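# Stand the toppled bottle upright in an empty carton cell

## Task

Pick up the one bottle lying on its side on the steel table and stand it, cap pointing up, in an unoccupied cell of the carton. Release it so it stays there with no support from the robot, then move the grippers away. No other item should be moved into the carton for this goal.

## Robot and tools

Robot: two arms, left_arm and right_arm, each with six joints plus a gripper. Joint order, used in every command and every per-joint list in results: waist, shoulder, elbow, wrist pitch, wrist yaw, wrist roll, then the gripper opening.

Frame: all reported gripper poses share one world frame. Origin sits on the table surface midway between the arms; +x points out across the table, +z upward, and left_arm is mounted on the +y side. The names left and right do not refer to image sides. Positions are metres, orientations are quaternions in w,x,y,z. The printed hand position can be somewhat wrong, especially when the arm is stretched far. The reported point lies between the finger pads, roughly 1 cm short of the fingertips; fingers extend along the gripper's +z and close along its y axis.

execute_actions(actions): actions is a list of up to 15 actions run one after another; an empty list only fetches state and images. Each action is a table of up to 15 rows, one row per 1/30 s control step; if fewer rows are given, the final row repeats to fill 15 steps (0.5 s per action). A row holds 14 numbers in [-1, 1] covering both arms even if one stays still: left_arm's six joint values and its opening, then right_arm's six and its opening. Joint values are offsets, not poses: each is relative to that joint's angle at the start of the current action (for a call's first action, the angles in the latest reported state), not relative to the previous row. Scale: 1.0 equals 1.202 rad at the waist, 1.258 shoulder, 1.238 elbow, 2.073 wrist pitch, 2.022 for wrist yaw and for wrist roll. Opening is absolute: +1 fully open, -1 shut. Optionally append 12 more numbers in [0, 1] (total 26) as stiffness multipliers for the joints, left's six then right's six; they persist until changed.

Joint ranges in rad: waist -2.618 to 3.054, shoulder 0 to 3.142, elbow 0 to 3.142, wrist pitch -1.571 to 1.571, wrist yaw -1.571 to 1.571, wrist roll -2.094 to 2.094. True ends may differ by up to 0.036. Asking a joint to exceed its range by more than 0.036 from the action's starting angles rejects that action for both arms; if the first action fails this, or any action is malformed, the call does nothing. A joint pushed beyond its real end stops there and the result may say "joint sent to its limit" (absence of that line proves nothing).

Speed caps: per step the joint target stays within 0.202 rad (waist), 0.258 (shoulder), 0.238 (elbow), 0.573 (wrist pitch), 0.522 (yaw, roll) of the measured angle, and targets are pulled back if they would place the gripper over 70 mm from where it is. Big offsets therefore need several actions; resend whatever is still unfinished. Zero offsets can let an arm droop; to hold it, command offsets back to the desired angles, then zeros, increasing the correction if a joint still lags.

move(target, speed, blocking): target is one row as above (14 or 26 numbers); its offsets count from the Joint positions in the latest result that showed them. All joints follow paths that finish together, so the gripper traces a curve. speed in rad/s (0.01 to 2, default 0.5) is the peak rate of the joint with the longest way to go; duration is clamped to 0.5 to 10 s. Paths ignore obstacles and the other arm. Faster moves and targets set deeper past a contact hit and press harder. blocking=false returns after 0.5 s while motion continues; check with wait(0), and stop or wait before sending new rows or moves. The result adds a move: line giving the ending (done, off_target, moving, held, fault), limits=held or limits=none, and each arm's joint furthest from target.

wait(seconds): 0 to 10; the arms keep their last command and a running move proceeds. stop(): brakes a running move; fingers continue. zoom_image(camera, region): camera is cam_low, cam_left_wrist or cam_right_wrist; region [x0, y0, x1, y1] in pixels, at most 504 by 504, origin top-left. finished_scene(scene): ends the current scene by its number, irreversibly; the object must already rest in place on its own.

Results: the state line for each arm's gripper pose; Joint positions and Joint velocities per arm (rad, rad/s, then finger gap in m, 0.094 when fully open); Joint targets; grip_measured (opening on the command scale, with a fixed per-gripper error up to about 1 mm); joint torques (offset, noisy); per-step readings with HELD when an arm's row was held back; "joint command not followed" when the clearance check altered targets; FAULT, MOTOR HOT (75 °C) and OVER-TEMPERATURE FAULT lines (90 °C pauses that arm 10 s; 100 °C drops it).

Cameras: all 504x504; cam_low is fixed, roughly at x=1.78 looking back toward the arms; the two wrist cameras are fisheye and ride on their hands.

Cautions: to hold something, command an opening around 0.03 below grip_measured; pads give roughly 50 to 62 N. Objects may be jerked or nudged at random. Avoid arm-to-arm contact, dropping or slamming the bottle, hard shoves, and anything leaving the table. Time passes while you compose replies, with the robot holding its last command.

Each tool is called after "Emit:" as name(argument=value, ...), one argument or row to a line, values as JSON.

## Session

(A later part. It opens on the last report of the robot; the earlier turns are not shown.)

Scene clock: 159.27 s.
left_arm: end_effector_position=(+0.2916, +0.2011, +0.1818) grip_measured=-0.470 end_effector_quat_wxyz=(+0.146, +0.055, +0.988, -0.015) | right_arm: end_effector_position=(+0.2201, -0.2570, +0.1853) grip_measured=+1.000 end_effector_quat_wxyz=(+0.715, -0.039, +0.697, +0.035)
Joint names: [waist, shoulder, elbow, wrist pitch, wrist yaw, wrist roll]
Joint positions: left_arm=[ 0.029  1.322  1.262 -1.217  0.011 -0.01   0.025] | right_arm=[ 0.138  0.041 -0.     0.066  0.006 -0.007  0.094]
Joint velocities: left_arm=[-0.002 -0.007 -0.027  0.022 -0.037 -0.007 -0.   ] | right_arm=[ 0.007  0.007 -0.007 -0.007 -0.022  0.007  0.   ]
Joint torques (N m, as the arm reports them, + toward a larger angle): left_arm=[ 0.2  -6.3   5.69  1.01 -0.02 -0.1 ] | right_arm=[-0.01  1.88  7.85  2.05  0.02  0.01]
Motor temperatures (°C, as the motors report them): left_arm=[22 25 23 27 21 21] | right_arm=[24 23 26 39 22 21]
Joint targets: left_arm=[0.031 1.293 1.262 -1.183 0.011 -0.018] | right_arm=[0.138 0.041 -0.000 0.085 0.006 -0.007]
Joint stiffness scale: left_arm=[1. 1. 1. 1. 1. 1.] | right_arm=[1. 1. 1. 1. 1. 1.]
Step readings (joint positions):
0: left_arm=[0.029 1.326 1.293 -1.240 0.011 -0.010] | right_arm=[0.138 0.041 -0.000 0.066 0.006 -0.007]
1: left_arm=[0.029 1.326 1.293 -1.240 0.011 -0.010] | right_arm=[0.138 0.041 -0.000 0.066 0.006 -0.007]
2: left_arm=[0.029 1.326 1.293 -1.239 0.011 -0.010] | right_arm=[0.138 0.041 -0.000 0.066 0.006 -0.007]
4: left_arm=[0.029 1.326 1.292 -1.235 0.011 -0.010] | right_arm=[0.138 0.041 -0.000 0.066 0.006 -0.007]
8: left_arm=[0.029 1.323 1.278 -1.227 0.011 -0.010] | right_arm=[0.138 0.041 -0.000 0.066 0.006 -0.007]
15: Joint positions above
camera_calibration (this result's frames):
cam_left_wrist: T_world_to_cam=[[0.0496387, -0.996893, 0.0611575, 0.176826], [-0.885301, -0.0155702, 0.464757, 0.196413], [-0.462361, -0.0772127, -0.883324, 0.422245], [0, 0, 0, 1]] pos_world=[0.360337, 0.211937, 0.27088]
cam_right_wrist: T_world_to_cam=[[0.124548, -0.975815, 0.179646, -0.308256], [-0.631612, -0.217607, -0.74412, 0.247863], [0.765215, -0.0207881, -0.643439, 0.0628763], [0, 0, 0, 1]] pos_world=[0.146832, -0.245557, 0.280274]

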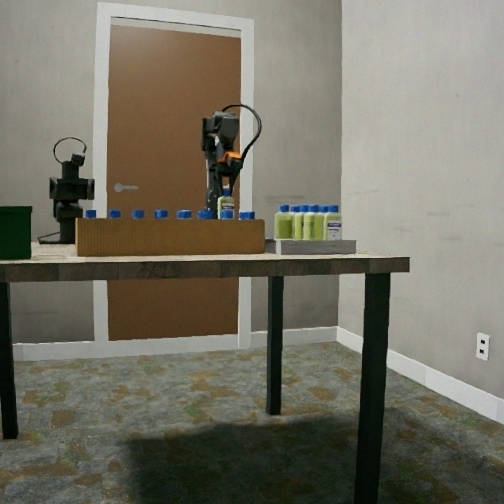

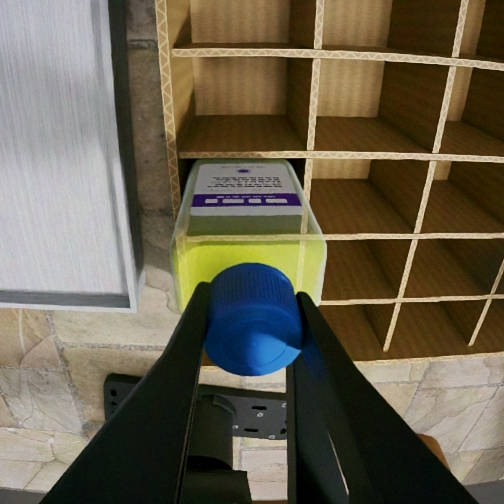

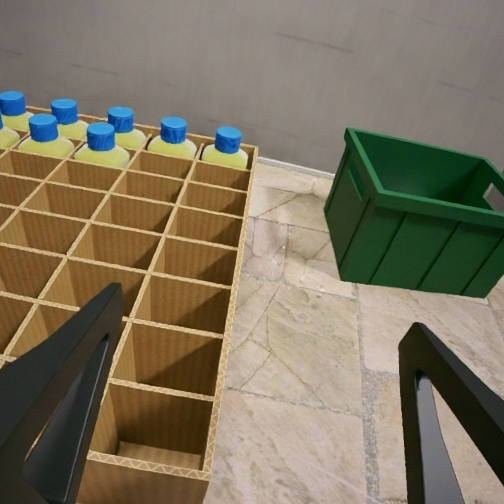

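Emit:
execute_actions(
  actions=[
    [[0.0017,-0.0237,-0.0047,0.0200,0,-0.004,-0.5,0,0,0,0.009,0,0,1.0],[0.0017,-0.0243,-0.0094,0.0230,0,-0.004,-0.5,0,0,0,0.009,0,0,1.0],[0.0017,-0.0249,-0.0140,0.0257,0,-0.004,-0.5,0,0,0,0.009,0,0,1.0],[0.0017,-0.0255,-0.0187,0.0281,0,-0.004,-0.5,0,0,0,0.009,0,0,1.0],[0.0017,-0.0261,-0.0234,0.0305,0,-0.004,-0.5,0,0,0,0.009,0,0,1.0],[0.0017,-0.0268,-0.0281,0.0329,0,-0.004,-0.5,0,0,0,0.009,0,0,1.0],[0.0017,-0.0274,-0.0328,0.0353,0,-0.004,-0.5,0,0,0,0.009,0,0,1.0],[0.0017,-0.0280,-0.0374,0.0378,0,-0.004,-0.5,0,0,0,0.009,0,0,1.0],[0.0017,-0.0286,-0.0421,0.0402,0,-0.004,-0.5,0,0,0,0.009,0,0,1.0],[0.0017,-0.0292,-0.0468,0.0426,0,-0.004,-0.5,0,0,0,0.009,0,0,1.0],[0.0017,-0.0298,-0.0515,0.0450,0,-0.004,-0.5,0,0,0,0.009,0,0,1.0],[0.0017,-0.0305,-0.0561,0.0474,0,-0.004,-0.5,0,0,0,0.009,0,0,1.0],[0.0017,-0.0311,-0.0608,0.0499,0,-0.004,-0.5,0,0,0,0.009,0,0,1.0],[0.0017,-0.0311,-0.0608,0.0499,0,-0.004,-0.5,0,0,0,0.009,0,0,1.0],[0.0017,-0.0311,-0.0608,0.0495,0,-0.004,-0.5,0,0,0,0.009,0,0,1.0]],
  ],
)

Scene clock: 161.27 s.
left_arm: end_effector_position=(+0.2904, +0.2013, +0.1645) grip_measured=-0.470 end_effector_quat_wxyz=(+0.143, +0.055, +0.988, -0.015) | right_arm: end_effector_position=(+0.2201, -0.2570, +0.1853) grip_measured=+1.000 end_effector_quat_wxyz=(+0.715, -0.039, +0.697, +0.035)
Joint names: [waist, shoulder, elbow, wrist pitch, wrist yaw, wrist roll]
Joint positions: left_arm=[ 0.029  1.313  1.187 -1.157  0.011 -0.01   0.025] | right_arm=[ 0.138  0.041 -0.     0.066  0.006 -0.007  0.094]
Joint velocities: left_arm=[-0.012 -0.012 -0.066  0.037  0.051 -0.051 -0.001] | right_arm=[ 0.012  0.017 -0.012 -0.022 -0.007  0.037  0.   ]
Joint torques (N m, as the arm reports them, + toward a larger angle): left_arm=[ 0.24 -6.3   5.82  1.01 -0.02 -0.09] | right_arm=[0.   1.88 7.88 2.04 0.03 0.02]
Motor temperatures (°C, as the motors report them): left_arm=[22 25 23 27 21 21] | right_arm=[24 23 26 40 22 21]
Joint targets: left_arm=[0.031 1.283 1.186 -1.114 0.011 -0.018] | right_arm=[0.138 0.041 -0.000 0.085 0.006 -0.007]
Joint stiffness scale: left_arm=[1. 1. 1. 1. 1. 1.] | right_arm=[1. 1. 1. 1. 1. 1.]
Step readings (joint positions):
0: left_arm=[0.029 1.322 1.261 -1.213 0.011 -0.010] | right_arm=[0.138 0.041 -0.000 0.066 0.006 -0.007]
1: left_arm=[0.029 1.322 1.261 -1.212 0.011 -0.010] | right_arm=[0.138 0.041 -0.000 0.066 0.006 -0.007]
2: left_arm=[0.029 1.322 1.260 -1.210 0.011 -0.010] | right_arm=[0.138 0.041 -0.000 0.066 0.006 -0.007]
4: left_arm=[0.029 1.319 1.251 -1.201 0.011 -0.010] | right_arm=[0.138 0.041 -0.000 0.066 0.006 -0.007]
8: left_arm=[0.029 1.316 1.226 -1.185 0.011 -0.010] | right_arm=[0.138 0.041 -0.000 0.066 0.006 -0.007]
15: Joint positions above
camera_calibration (this result's frames):
cam_left_wrist: T_world_to_cam=[[0.0499834, -0.996934, 0.0601947, 0.178166], [-0.882647, -0.0158888, 0.469769, 0.201784], [-0.467372, -0.0766113, -0.880735, 0.407303], [0, 0, 0, 1]] pos_world=[0.359561, 0.21203, 0.25321]
cam_right_wrist: T_world_to_cam=[[0.124548, -0.975815, 0.179646, -0.308256], [-0.631612, -0.217607, -0.74412, 0.247863], [0.765215, -0.0207881, -0.643439, 0.0628763], [0, 0, 0, 1]] pos_world=[0.146832, -0.245557, 0.280274]

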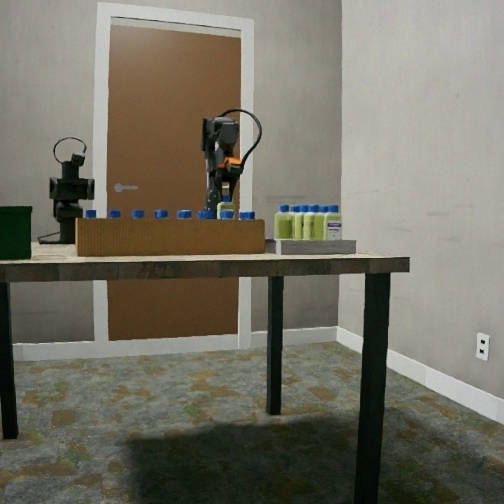

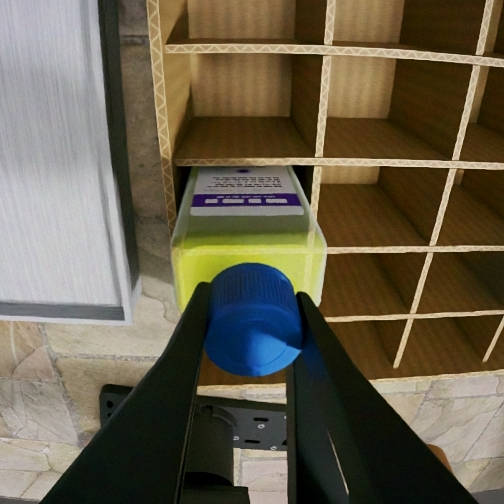

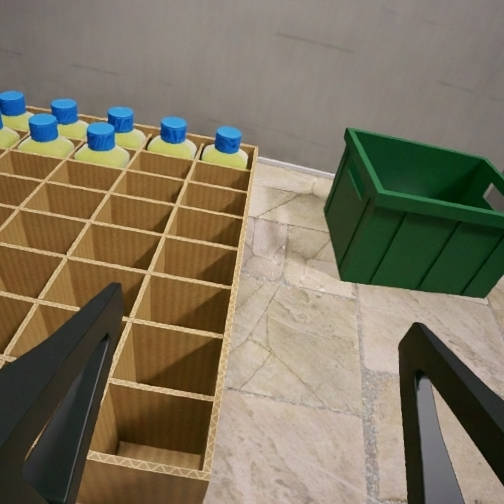

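Emit:
execute_actions(
  actions=[
    [[0.0017,-0.0242,-0.0056,0.0234,0,-0.004,-0.5,0,0,0,0.009,0,0,1.0],[0.0017,-0.0245,-0.0103,0.0261,0,-0.004,-0.5,0,0,0,0.009,0,0,1.0],[0.0017,-0.0248,-0.0151,0.0288,0,-0.004,-0.5,0,0,0,0.009,0,0,1.0],[0.0017,-0.0251,-0.0199,0.0315,0,-0.004,-0.5,0,0,0,0.009,0,0,1.0],[0.0017,-0.0254,-0.0247,0.0342,0,-0.004,-0.5,0,0,0,0.009,0,0,1.0],[0.0017,-0.0257,-0.0294,0.0369,0,-0.004,-0.5,0,0,0,0.009,0,0,1.0],[0.0017,-0.0260,-0.0342,0.0396,0,-0.004,-0.5,0,0,0,0.009,0,0,1.0],[0.0017,-0.0263,-0.0390,0.0423,0,-0.004,-0.5,0,0,0,0.009,0,0,1.0],[0.0017,-0.0266,-0.0438,0.0450,0,-0.004,-0.5,0,0,0,0.009,0,0,1.0],[0.0017,-0.0269,-0.0485,0.0477,0,-0.004,-0.5,0,0,0,0.009,0,0,1.0],[0.0017,-0.0272,-0.0533,0.0504,0,-0.004,-0.5,0,0,0,0.009,0,0,1.0],[0.0017,-0.0275,-0.0581,0.0531,0,-0.004,-0.5,0,0,0,0.009,0,0,1.0],[0.0017,-0.0278,-0.0628,0.0558,0,-0.004,-0.5,0,0,0,0.009,0,0,1.0],[0.0017,-0.0281,-0.0676,0.0585,0,-0.004,-0.5,0,0,0,0.009,0,0,1.0],[0.0017,-0.0281,-0.0676,0.0585,0,-0.004,-0.5,0,0,0,0.009,0,0,1.0]],
  ],
)

Scene clock: 163.00 s.
left_arm: end_effector_position=(+0.2903, +0.2013, +0.1457) grip_measured=-0.470 end_effector_quat_wxyz=(+0.143, +0.055, +0.988, -0.015) | right_arm: end_effector_position=(+0.2201, -0.2570, +0.1853) grip_measured=+1.000 end_effector_quat_wxyz=(+0.715, -0.039, +0.697, +0.035)
Joint names: [waist, shoulder, elbow, wrist pitch, wrist yaw, wrist roll]
Joint positions: left_arm=[ 0.029  1.308  1.109 -1.084  0.011 -0.01   0.025] | right_arm=[ 0.138  0.041 -0.     0.066  0.006 -0.007  0.094]
Joint velocities: left_arm=[-0.002 -0.007 -0.134  0.11  -0.007 -0.037 -0.001] | right_arm=[-0.027 -0.027 -0.007 -0.051 -0.022 -0.037  0.   ]
Joint torques (N m, as the arm reports them, + toward a larger angle): left_arm=[ 0.19 -6.31  5.69  1.    0.   -0.1 ] | right_arm=[0.02 1.91 7.87 2.04 0.01 0.  ]
Motor temperatures (°C, as the motors report them): left_arm=[22 25 23 27 21 21] | right_arm=[24 23 26 40 22 21]
Joint targets: left_arm=[0.031 1.278 1.104 -1.036 0.011 -0.018] | right_arm=[0.138 0.041 -0.000 0.085 0.006 -0.007]
Joint stiffness scale: left_arm=[1. 1. 1. 1. 1. 1.] | right_arm=[1. 1. 1. 1. 1. 1.]
Step readings (joint positions):
0: left_arm=[0.029 1.313 1.185 -1.144 0.011 -0.010] | right_arm=[0.138 0.041 -0.000 0.066 0.006 -0.007]
1: left_arm=[0.029 1.313 1.185 -1.143 0.011 -0.010] | right_arm=[0.138 0.041 -0.000 0.066 0.006 -0.007]
2: left_arm=[0.029 1.313 1.184 -1.142 0.011 -0.010] | right_arm=[0.138 0.041 -0.000 0.066 0.006 -0.007]
4: left_arm=[0.029 1.310 1.176 -1.133 0.011 -0.010] | right_arm=[0.138 0.041 -0.000 0.066 0.006 -0.007]
8: left_arm=[0.029 1.308 1.151 -1.117 0.011 -0.010] | right_arm=[0.138 0.041 -0.000 0.066 0.006 -0.007]
15: Joint positions above
camera_calibration (this result's frames):
cam_left_wrist: T_world_to_cam=[[0.0500062, -0.996937, 0.0601305, 0.179304], [-0.882469, -0.0159102, 0.470102, 0.210509], [-0.467706, -0.0765713, -0.880561, 0.390798], [0, 0, 0, 1]] pos_world=[0.35958, 0.212028, 0.234379]
cam_right_wrist: T_world_to_cam=[[0.124548, -0.975815, 0.179646, -0.308256], [-0.631612, -0.217607, -0.74412, 0.247863], [0.765215, -0.0207881, -0.643439, 0.0628763], [0, 0, 0, 1]] pos_world=[0.146832, -0.245557, 0.280274]

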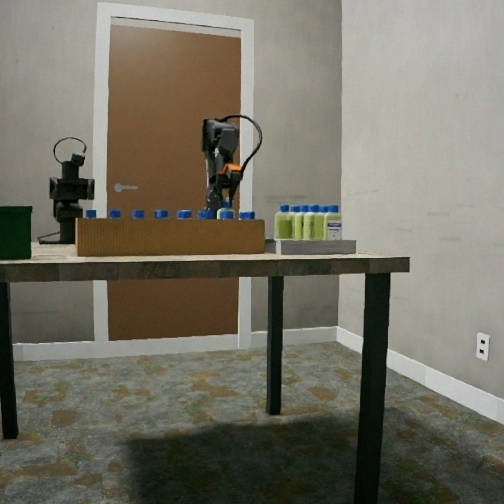

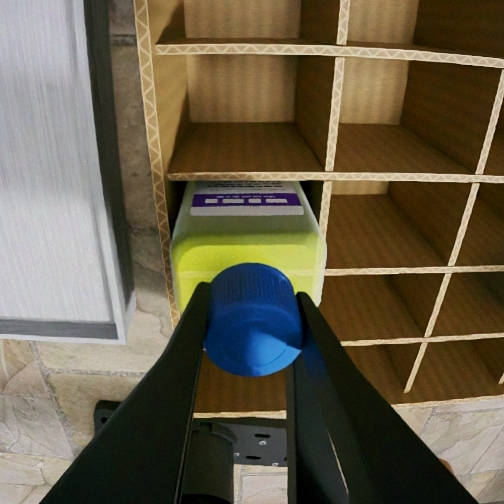

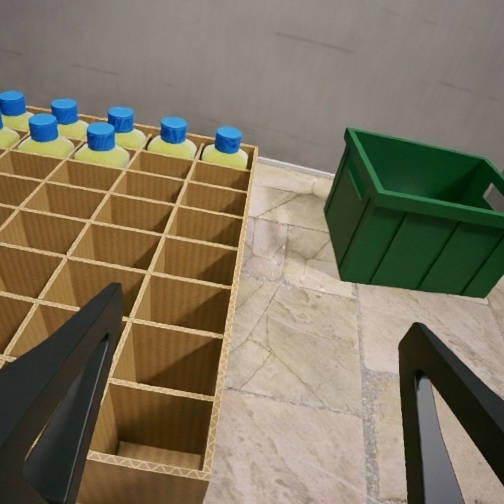

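Emit:
execute_actions(
  actions=[
    [[0.0017,-0.0239,-0.0086,0.0259,0,-0.004,-0.5,0,0,0,0.009,0,0,1.0],[0.0017,-0.0239,-0.0132,0.0286,0,-0.004,-0.5,0,0,0,0.009,0,0,1.0],[0.0017,-0.0239,-0.0178,0.0313,0,-0.004,-0.5,0,0,0,0.009,0,0,1.0],[0.0017,-0.0239,-0.0224,0.0340,0,-0.004,-0.5,0,0,0,0.009,0,0,1.0],[0.0017,-0.0239,-0.0270,0.0367,0,-0.004,-0.5,0,0,0,0.009,0,0,1.0],[0.0017,-0.0239,-0.0316,0.0394,0,-0.004,-0.5,0,0,0,0.009,0,0,1.0],[0.0017,-0.0239,-0.0363,0.0421,0,-0.004,-0.5,0,0,0,0.009,0,0,1.0],[0.0017,-0.0239,-0.0409,0.0449,0,-0.004,-0.5,0,0,0,0.009,0,0,1.0],[0.0017,-0.0239,-0.0455,0.0476,0,-0.004,-0.5,0,0,0,0.009,0,0,1.0],[0.0017,-0.0239,-0.0501,0.0503,0,-0.004,-0.5,0,0,0,0.009,0,0,1.0],[0.0017,-0.0239,-0.0547,0.0530,0,-0.004,-0.5,0,0,0,0.009,0,0,1.0],[0.0017,-0.0239,-0.0593,0.0557,0,-0.004,-0.5,0,0,0,0.009,0,0,1.0],[0.0017,-0.0239,-0.0639,0.0584,0,-0.004,-0.5,0,0,0,0.009,0,0,1.0],[0.0017,-0.0239,-0.0685,0.0611,0,-0.004,-0.5,0,0,0,0.009,0,0,1.0],[0.0017,-0.0239,-0.0685,0.0611,0,-0.004,-0.5,0,0,0,0.009,0,0,1.0]],
  ],
)

Scene clock: 164.60 s.
left_arm: end_effector_position=(+0.2904, +0.2013, +0.1264) grip_measured=-0.470 end_effector_quat_wxyz=(+0.144, +0.055, +0.988, -0.015) | right_arm: end_effector_position=(+0.2201, -0.2570, +0.1853) grip_measured=+1.000 end_effector_quat_wxyz=(+0.715, -0.039, +0.697, +0.035)
Joint names: [waist, shoulder, elbow, wrist pitch, wrist yaw, wrist roll]
Joint positions: left_arm=[ 0.029  1.305  1.029 -1.004  0.011 -0.01   0.025] | right_arm=[ 0.138  0.041 -0.     0.066  0.006 -0.007  0.094]
Joint velocities: left_arm=[-0.002 -0.012 -0.12   0.125 -0.051 -0.037  0.001] | right_arm=[-0.017 -0.002  0.002  0.007  0.051 -0.007  0.   ]
Joint torques (N m, as the arm reports them, + toward a larger angle): left_arm=[ 0.15 -6.05  5.6   0.98 -0.01 -0.13] | right_arm=[0.01 1.88 7.91 2.04 0.02 0.  ]
Motor temperatures (°C, as the motors report them): left_arm=[22 25 23 27 21 21] | right_arm=[24 23 26 40 22 21]
Joint targets: left_arm=[0.031 1.278 1.024 -0.958 0.011 -0.018] | right_arm=[0.138 0.041 -0.000 0.085 0.006 -0.007]
Joint stiffness scale: left_arm=[1. 1. 1. 1. 1. 1.] | right_arm=[1. 1. 1. 1. 1. 1.]
Step readings (joint positions):
0: left_arm=[0.029 1.308 1.102 -1.066 0.011 -0.010] | right_arm=[0.138 0.041 -0.000 0.066 0.006 -0.007]
1: left_arm=[0.029 1.308 1.102 -1.066 0.011 -0.010] | right_arm=[0.138 0.041 -0.000 0.066 0.006 -0.007]
2: left_arm=[0.029 1.308 1.101 -1.064 0.011 -0.010] | right_arm=[0.138 0.041 -0.000 0.066 0.006 -0.007]
4: left_arm=[0.029 1.306 1.093 -1.055 0.011 -0.010] | right_arm=[0.138 0.041 -0.000 0.066 0.006 -0.007]
8: left_arm=[0.029 1.305 1.069 -1.039 0.011 -0.010] | right_arm=[0.138 0.041 -0.000 0.066 0.006 -0.007]
15: Joint positions above
camera_calibration (this result's frames):
cam_left_wrist: T_world_to_cam=[[0.0498002, -0.996912, 0.0607084, 0.18043], [-0.884066, -0.0157184, 0.467098, 0.220475], [-0.464701, -0.0769319, -0.882119, 0.373242], [0, 0, 0, 1]] pos_world=[0.359375, 0.212053, 0.215307]
cam_right_wrist: T_world_to_cam=[[0.124548, -0.975815, 0.179646, -0.308256], [-0.631612, -0.217607, -0.74412, 0.247863], [0.765215, -0.0207881, -0.643439, 0.0628763], [0, 0, 0, 1]] pos_world=[0.146832, -0.245557, 0.280274]

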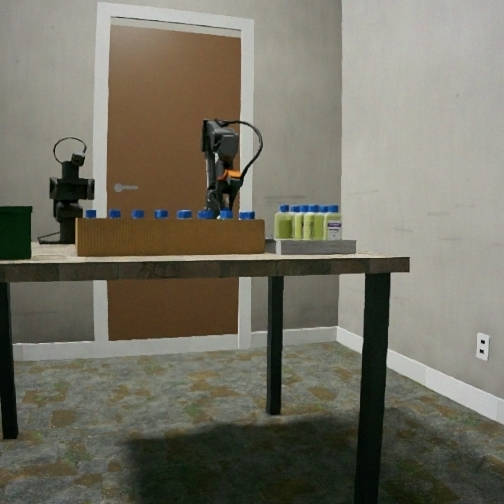

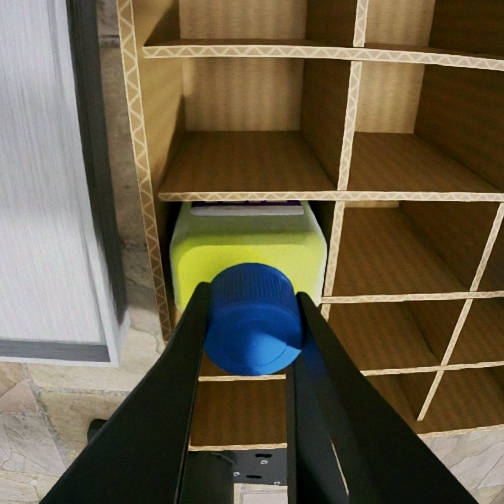

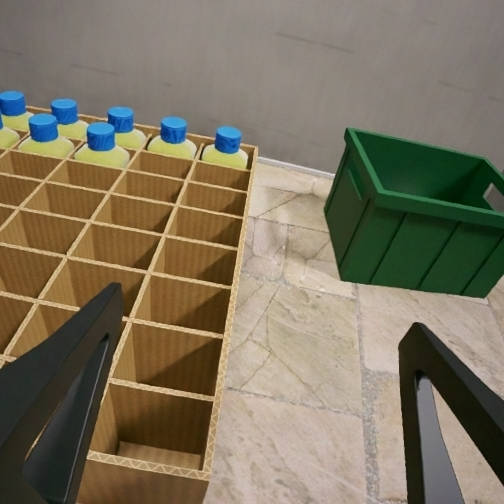

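Emit:
zoom_image(
  camera="cam_low",
  region=[170, 170, 290, 260],
)

Emit:
execute_actions(
  actions=[],
)

Region (170, 170, 290, 260) of cam_low's 504x504 image, scaled by 4.200, with more detail than that image has; it fills the top 378 rows of this view, and the rest is white.

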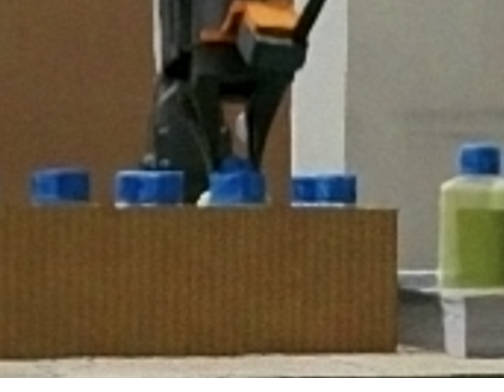

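Scene clock: 164.87 s.
left_arm: end_effector_position=(+0.2923, +0.2011, +0.1254) grip_measured=-0.470 end_effector_quat_wxyz=(+0.148, +0.055, +0.987, -0.015) | right_arm: end_effector_position=(+0.2201, -0.2570, +0.1853) grip_measured=+1.000 end_effector_quat_wxyz=(+0.715, -0.039, +0.697, +0.035)
Joint names: [waist, shoulder, elbow, wrist pitch, wrist yaw, wrist roll]
Joint positions: left_arm=[ 0.029  1.305  1.023 -0.99   0.011 -0.01   0.025] | right_arm=[ 0.138  0.041 -0.     0.066  0.006 -0.007  0.094]
Joint velocities: left_arm=[-0.007 -0.007  0.002  0.007 -0.037 -0.022 -0.001] | right_arm=[-0.012 -0.012 -0.007 -0.037  0.007  0.007  0.   ]
Joint torques (N m, as the arm reports them, + toward a larger angle): left_arm=[ 0.09 -6.03  5.78  0.99 -0.02 -0.07] | right_arm=[0.02 1.89 7.86 2.05 0.01 0.01]
Motor temperatures (°C, as the motors report them): left_arm=[22 25 23 27 21 21] | right_arm=[24 23 26 40 22 21]
Joint targets: left_arm=[0.031 1.278 1.024 -0.958 0.011 -0.018] | right_arm=[0.138 0.041 -0.000 0.085 0.006 -0.007]
Joint stiffness scale: left_arm=[1. 1. 1. 1. 1. 1.] | right_arm=[1. 1. 1. 1. 1. 1.]
camera_calibration (this result's frames):
cam_left_wrist: T_world_to_cam=[[0.049312, -0.996854, 0.0620542, 0.18014], [-0.887753, -0.0152759, 0.460066, 0.224412], [-0.457671, -0.0777756, -0.885714, 0.371795], [0, 0, 0, 1]] pos_world=[0.360499, 0.211918, 0.214881]
cam_right_wrist: T_world_to_cam=[[0.124548, -0.975815, 0.179646, -0.308256], [-0.631612, -0.217607, -0.74412, 0.247863], [0.765215, -0.0207881, -0.643439, 0.0628763], [0, 0, 0, 1]] pos_world=[0.146832, -0.245557, 0.280274]

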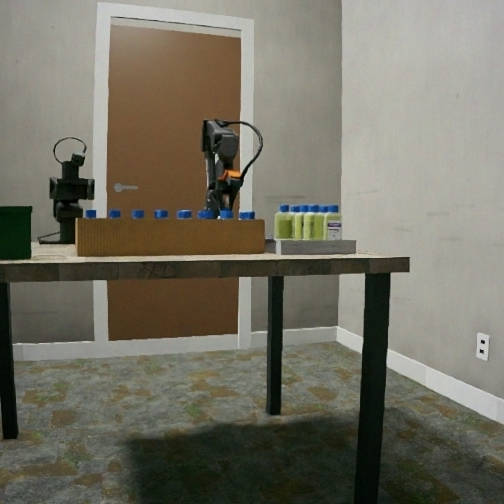

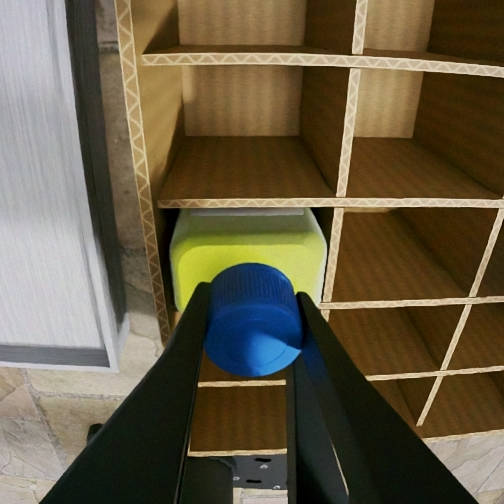

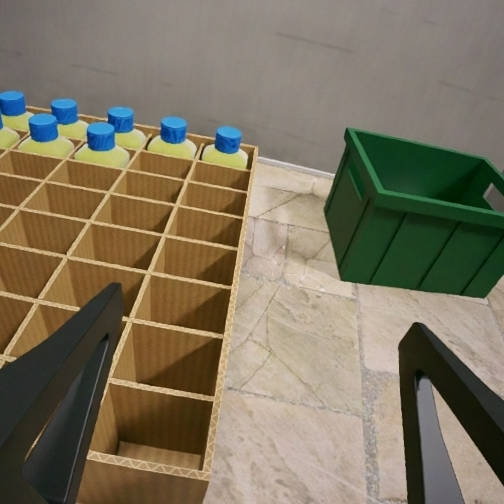

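Emit:
execute_actions(
  actions=[
    [[0.0017,-0.0215,-0.0012,0.0178,0,-0.004,-0.5,0,0,0,0.009,0,0,1.0],[0.0017,-0.0215,-0.0032,0.0196,0,-0.004,-0.5,0,0,0,0.009,0,0,1.0],[0.0017,-0.0215,-0.0053,0.0209,0,-0.004,-0.5,0,0,0,0.009,0,0,1.0],[0.0017,-0.0215,-0.0073,0.0222,0,-0.004,-0.5,0,0,0,0.009,0,0,1.0],[0.0017,-0.0215,-0.0093,0.0236,0,-0.004,-0.5,0,0,0,0.009,0,0,1.0],[0.0017,-0.0215,-0.0113,0.0249,0,-0.004,-0.5,0,0,0,0.009,0,0,1.0],[0.0017,-0.0215,-0.0133,0.0262,0,-0.004,-0.5,0,0,0,0.009,0,0,1.0],[0.0017,-0.0215,-0.0154,0.0276,0,-0.004,-0.5,0,0,0,0.009,0,0,1.0],[0.0017,-0.0215,-0.0174,0.0289,0,-0.004,-0.5,0,0,0,0.009,0,0,1.0],[0.0017,-0.0215,-0.0194,0.0302,0,-0.004,-0.5,0,0,0,0.009,0,0,1.0],[0.0017,-0.0215,-0.0214,0.0315,0,-0.004,-0.5,0,0,0,0.009,0,0,1.0],[0.0017,-0.0215,-0.0234,0.0329,0,-0.004,-0.5,0,0,0,0.009,0,0,1.0],[0.0017,-0.0215,-0.0234,0.0320,0,-0.004,-0.5,0,0,0,0.009,0,0,1.0],[0.0017,-0.0215,-0.0234,0.0314,0,-0.004,-0.5,0,0,0,0.009,0,0,1.0],[0.0017,-0.0215,-0.0234,0.0314,0,-0.004,-0.5,0,0,0,0.009,0,0,1.0]],
  ],
)

Scene clock: 166.83 s.
left_arm: end_effector_position=(+0.2919, +0.2011, +0.1179) grip_measured=-0.470 end_effector_quat_wxyz=(+0.149, +0.055, +0.987, -0.015) | right_arm: end_effector_position=(+0.2201, -0.2570, +0.1853) grip_measured=+1.000 end_effector_quat_wxyz=(+0.715, -0.039, +0.697, +0.035)
Joint names: [waist, shoulder, elbow, wrist pitch, wrist yaw, wrist roll]
Joint positions: left_arm=[ 0.029  1.305  0.993 -0.96   0.011 -0.01   0.025] | right_arm=[ 0.138  0.041 -0.     0.066  0.006 -0.007  0.094]
Joint velocities: left_arm=[-0.012 -0.007 -0.007  0.081 -0.066  0.066 -0.001] | right_arm=[-0.012 -0.002 -0.007  0.007  0.066 -0.051  0.   ]
Joint torques (N m, as the arm reports them, + toward a larger angle): left_arm=[ 0.33 -6.07  5.9   1.01  0.05 -0.1 ] | right_arm=[0.02 1.93 7.87 2.04 0.02 0.  ]
Motor temperatures (°C, as the motors report them): left_arm=[22 25 23 27 21 21] | right_arm=[24 23 26 40 22 21]
Joint targets: left_arm=[0.031 1.278 0.994 -0.925 0.011 -0.018] | right_arm=[0.138 0.041 -0.000 0.085 0.006 -0.007]
Joint stiffness scale: left_arm=[1. 1. 1. 1. 1. 1.] | right_arm=[1. 1. 1. 1. 1. 1.]
Step readings (joint positions):
0: left_arm=[0.029 1.305 1.023 -0.987 0.011 -0.010] | right_arm=[0.138 0.041 -0.000 0.066 0.006 -0.007]
1: left_arm=[0.029 1.305 1.023 -0.987 0.011 -0.010] | right_arm=[0.138 0.041 -0.000 0.066 0.006 -0.007]
2: left_arm=[0.029 1.305 1.023 -0.986 0.011 -0.010] | right_arm=[0.138 0.041 -0.000 0.066 0.006 -0.007]
4: left_arm=[0.029 1.305 1.022 -0.982 0.011 -0.010] | right_arm=[0.138 0.041 -0.000 0.066 0.006 -0.007]
8: left_arm=[0.029 1.305 1.010 -0.971 0.011 -0.010] | right_arm=[0.138 0.041 -0.000 0.066 0.006 -0.007]
15: Joint positions above
camera_calibration (this result's frames):
cam_left_wrist: T_world_to_cam=[[0.0492885, -0.996851, 0.0621182, 0.180658], [-0.887927, -0.015255, 0.459731, 0.227641], [-0.457335, -0.0778159, -0.885883, 0.364965], [0, 0, 0, 1]] pos_world=[0.360136, 0.211961, 0.207441]
cam_right_wrist: T_world_to_cam=[[0.124548, -0.975815, 0.179646, -0.308256], [-0.631612, -0.217607, -0.74412, 0.247863], [0.765215, -0.0207881, -0.643439, 0.0628763], [0, 0, 0, 1]] pos_world=[0.146832, -0.245557, 0.280274]

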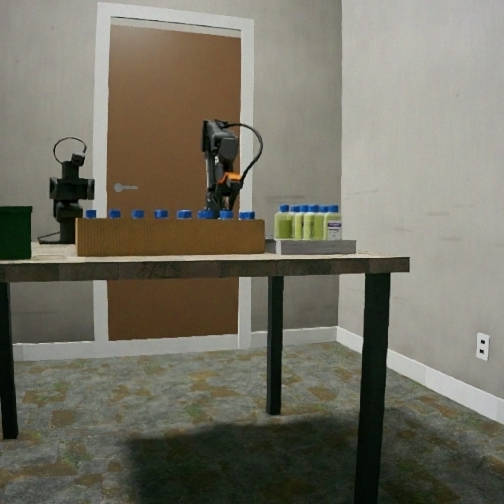

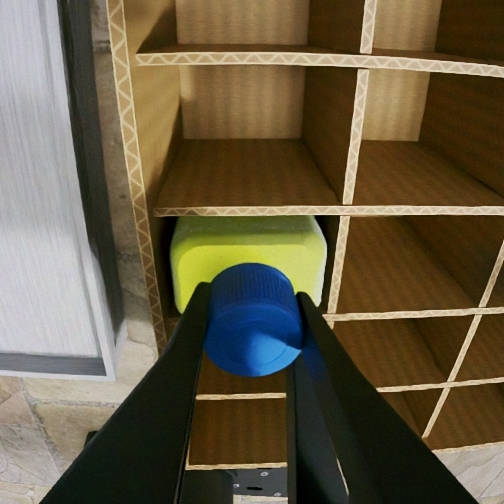

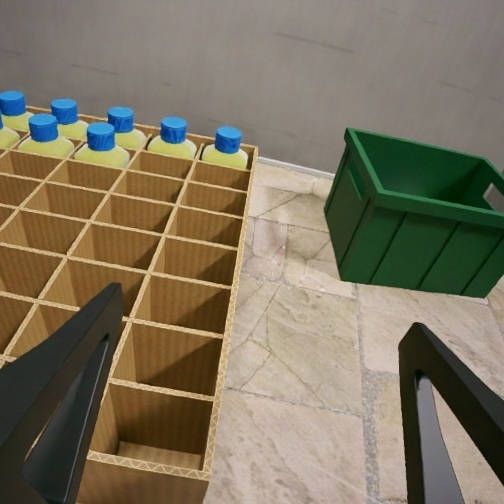

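Emit:
zoom_image(
  camera="cam_low",
  region=[190, 180, 270, 240],
)

Region (190, 180, 270, 240) of cam_low's 504x504 image, scaled by 6.300, with more detail than that image has; it fills the top 378 rows of this view, and the rest is white.

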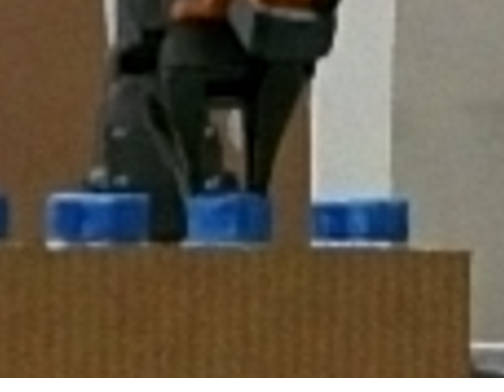

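Emit:
execute_actions(
  actions=[
    [[0.0017,-0.0215,-0.0006,0.0183,0,-0.004,-0.5,0,0,0,0.009,0,0,1.0],[0.0017,-0.0215,-0.0020,0.0197,0,-0.004,-0.5,0,0,0,0.009,0,0,1.0],[0.0017,-0.0215,-0.0034,0.0206,0,-0.004,-0.5,0,0,0,0.009,0,0,1.0],[0.0017,-0.0215,-0.0048,0.0215,0,-0.004,-0.5,0,0,0,0.009,0,0,1.0],[0.0017,-0.0215,-0.0062,0.0224,0,-0.004,-0.5,0,0,0,0.009,0,0,1.0],[0.0017,-0.0215,-0.0076,0.0233,0,-0.004,-0.5,0,0,0,0.009,0,0,1.0],[0.0017,-0.0215,-0.0090,0.0242,0,-0.004,-0.5,0,0,0,0.009,0,0,1.0],[0.0017,-0.0215,-0.0104,0.0251,0,-0.004,-0.5,0,0,0,0.009,0,0,1.0],[0.0017,-0.0215,-0.0118,0.0260,0,-0.004,-0.5,0,0,0,0.009,0,0,1.0],[0.0017,-0.0215,-0.0131,0.0269,0,-0.004,-0.5,0,0,0,0.009,0,0,1.0],[0.0017,-0.0215,-0.0145,0.0278,0,-0.004,-0.5,0,0,0,0.009,0,0,1.0],[0.0017,-0.0215,-0.0145,0.0272,0,-0.004,-0.5,0,0,0,0.009,0,0,1.0],[0.0017,-0.0215,-0.0145,0.0268,0,-0.004,-0.5,0,0,0,0.009,0,0,1.0],[0.0017,-0.0215,-0.0145,0.0268,0,-0.004,-0.5,0,0,0,0.009,0,0,1.0],[0.0017,-0.0215,-0.0145,0.0268,0,-0.004,-0.5,0,0,0,0.009,0,0,1.0]],
  ],
)

Scene clock: 168.33 s.
left_arm: end_effector_position=(+0.2923, +0.2011, +0.1135) grip_measured=-0.470 end_effector_quat_wxyz=(+0.150, +0.055, +0.987, -0.015) | right_arm: end_effector_position=(+0.2201, -0.2570, +0.1853) grip_measured=+1.000 end_effector_quat_wxyz=(+0.715, -0.039, +0.697, +0.035)
Joint names: [waist, shoulder, elbow, wrist pitch, wrist yaw, wrist roll]
Joint positions: left_arm=[ 0.029  1.305  0.974 -0.938  0.011 -0.01   0.025] | right_arm=[ 0.138  0.041 -0.     0.066  0.006 -0.007  0.094]
Joint velocities: left_arm=[ 0.002 -0.007  0.017  0.007 -0.007 -0.007 -0.001] | right_arm=[ 0.022 -0.032 -0.002  0.081 -0.037  0.037  0.   ]
Joint torques (N m, as the arm reports them, + toward a larger angle): left_arm=[ 0.16 -6.02  5.55  1.03 -0.01 -0.12] | right_arm=[0.03 1.91 7.9  2.03 0.03 0.  ]
Motor temperatures (°C, as the motors report them): left_arm=[22 25 23 28 21 21] | right_arm=[24 23 26 40 22 21]
Joint targets: left_arm=[0.031 1.278 0.975 -0.904 0.011 -0.018] | right_arm=[0.138 0.041 -0.000 0.085 0.006 -0.007]
Joint stiffness scale: left_arm=[1. 1. 1. 1. 1. 1.] | right_arm=[1. 1. 1. 1. 1. 1.]
Step readings (joint positions):
0: left_arm=[0.029 1.305 0.993 -0.955 0.011 -0.010] | right_arm=[0.138 0.041 -0.000 0.066 0.006 -0.007]
1: left_arm=[0.029 1.305 0.993 -0.955 0.011 -0.010] | right_arm=[0.138 0.041 -0.000 0.066 0.006 -0.007]
2: left_arm=[0.029 1.305 0.993 -0.954 0.011 -0.010] | right_arm=[0.138 0.041 -0.000 0.066 0.006 -0.007]
4: left_arm=[0.029 1.305 0.993 -0.952 0.011 -0.010] | right_arm=[0.138 0.041 -0.000 0.066 0.006 -0.007]
8: left_arm=[0.029 1.305 0.987 -0.943 0.011 -0.010] | right_arm=[0.138 0.041 -0.000 0.066 0.006 -0.007]
15: Joint positions above
camera_calibration (this result's frames):
cam_left_wrist: T_world_to_cam=[[0.0490995, -0.996828, 0.0626297, 0.18087], [-0.889316, -0.0150883, 0.457043, 0.230679], [-0.454649, -0.0781383, -0.887237, 0.360588], [0, 0, 0, 1]] pos_world=[0.360207, 0.211953, 0.203168]
cam_right_wrist: T_world_to_cam=[[0.124548, -0.975815, 0.179646, -0.308256], [-0.631612, -0.217607, -0.74412, 0.247863], [0.765215, -0.0207881, -0.643439, 0.0628763], [0, 0, 0, 1]] pos_world=[0.146832, -0.245557, 0.280274]

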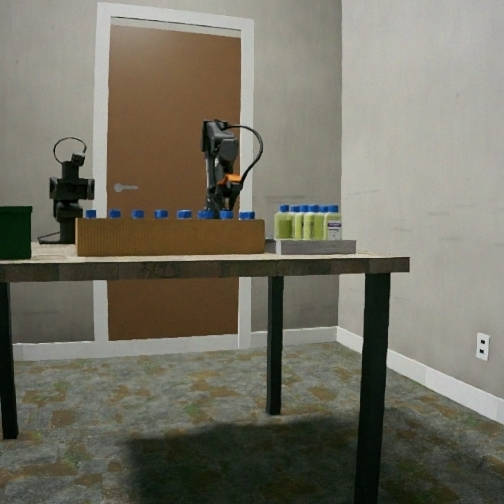

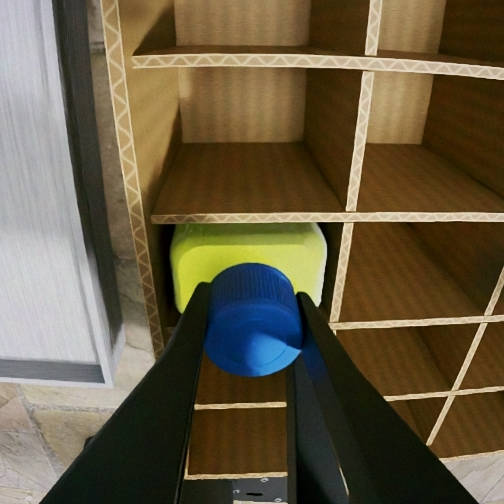

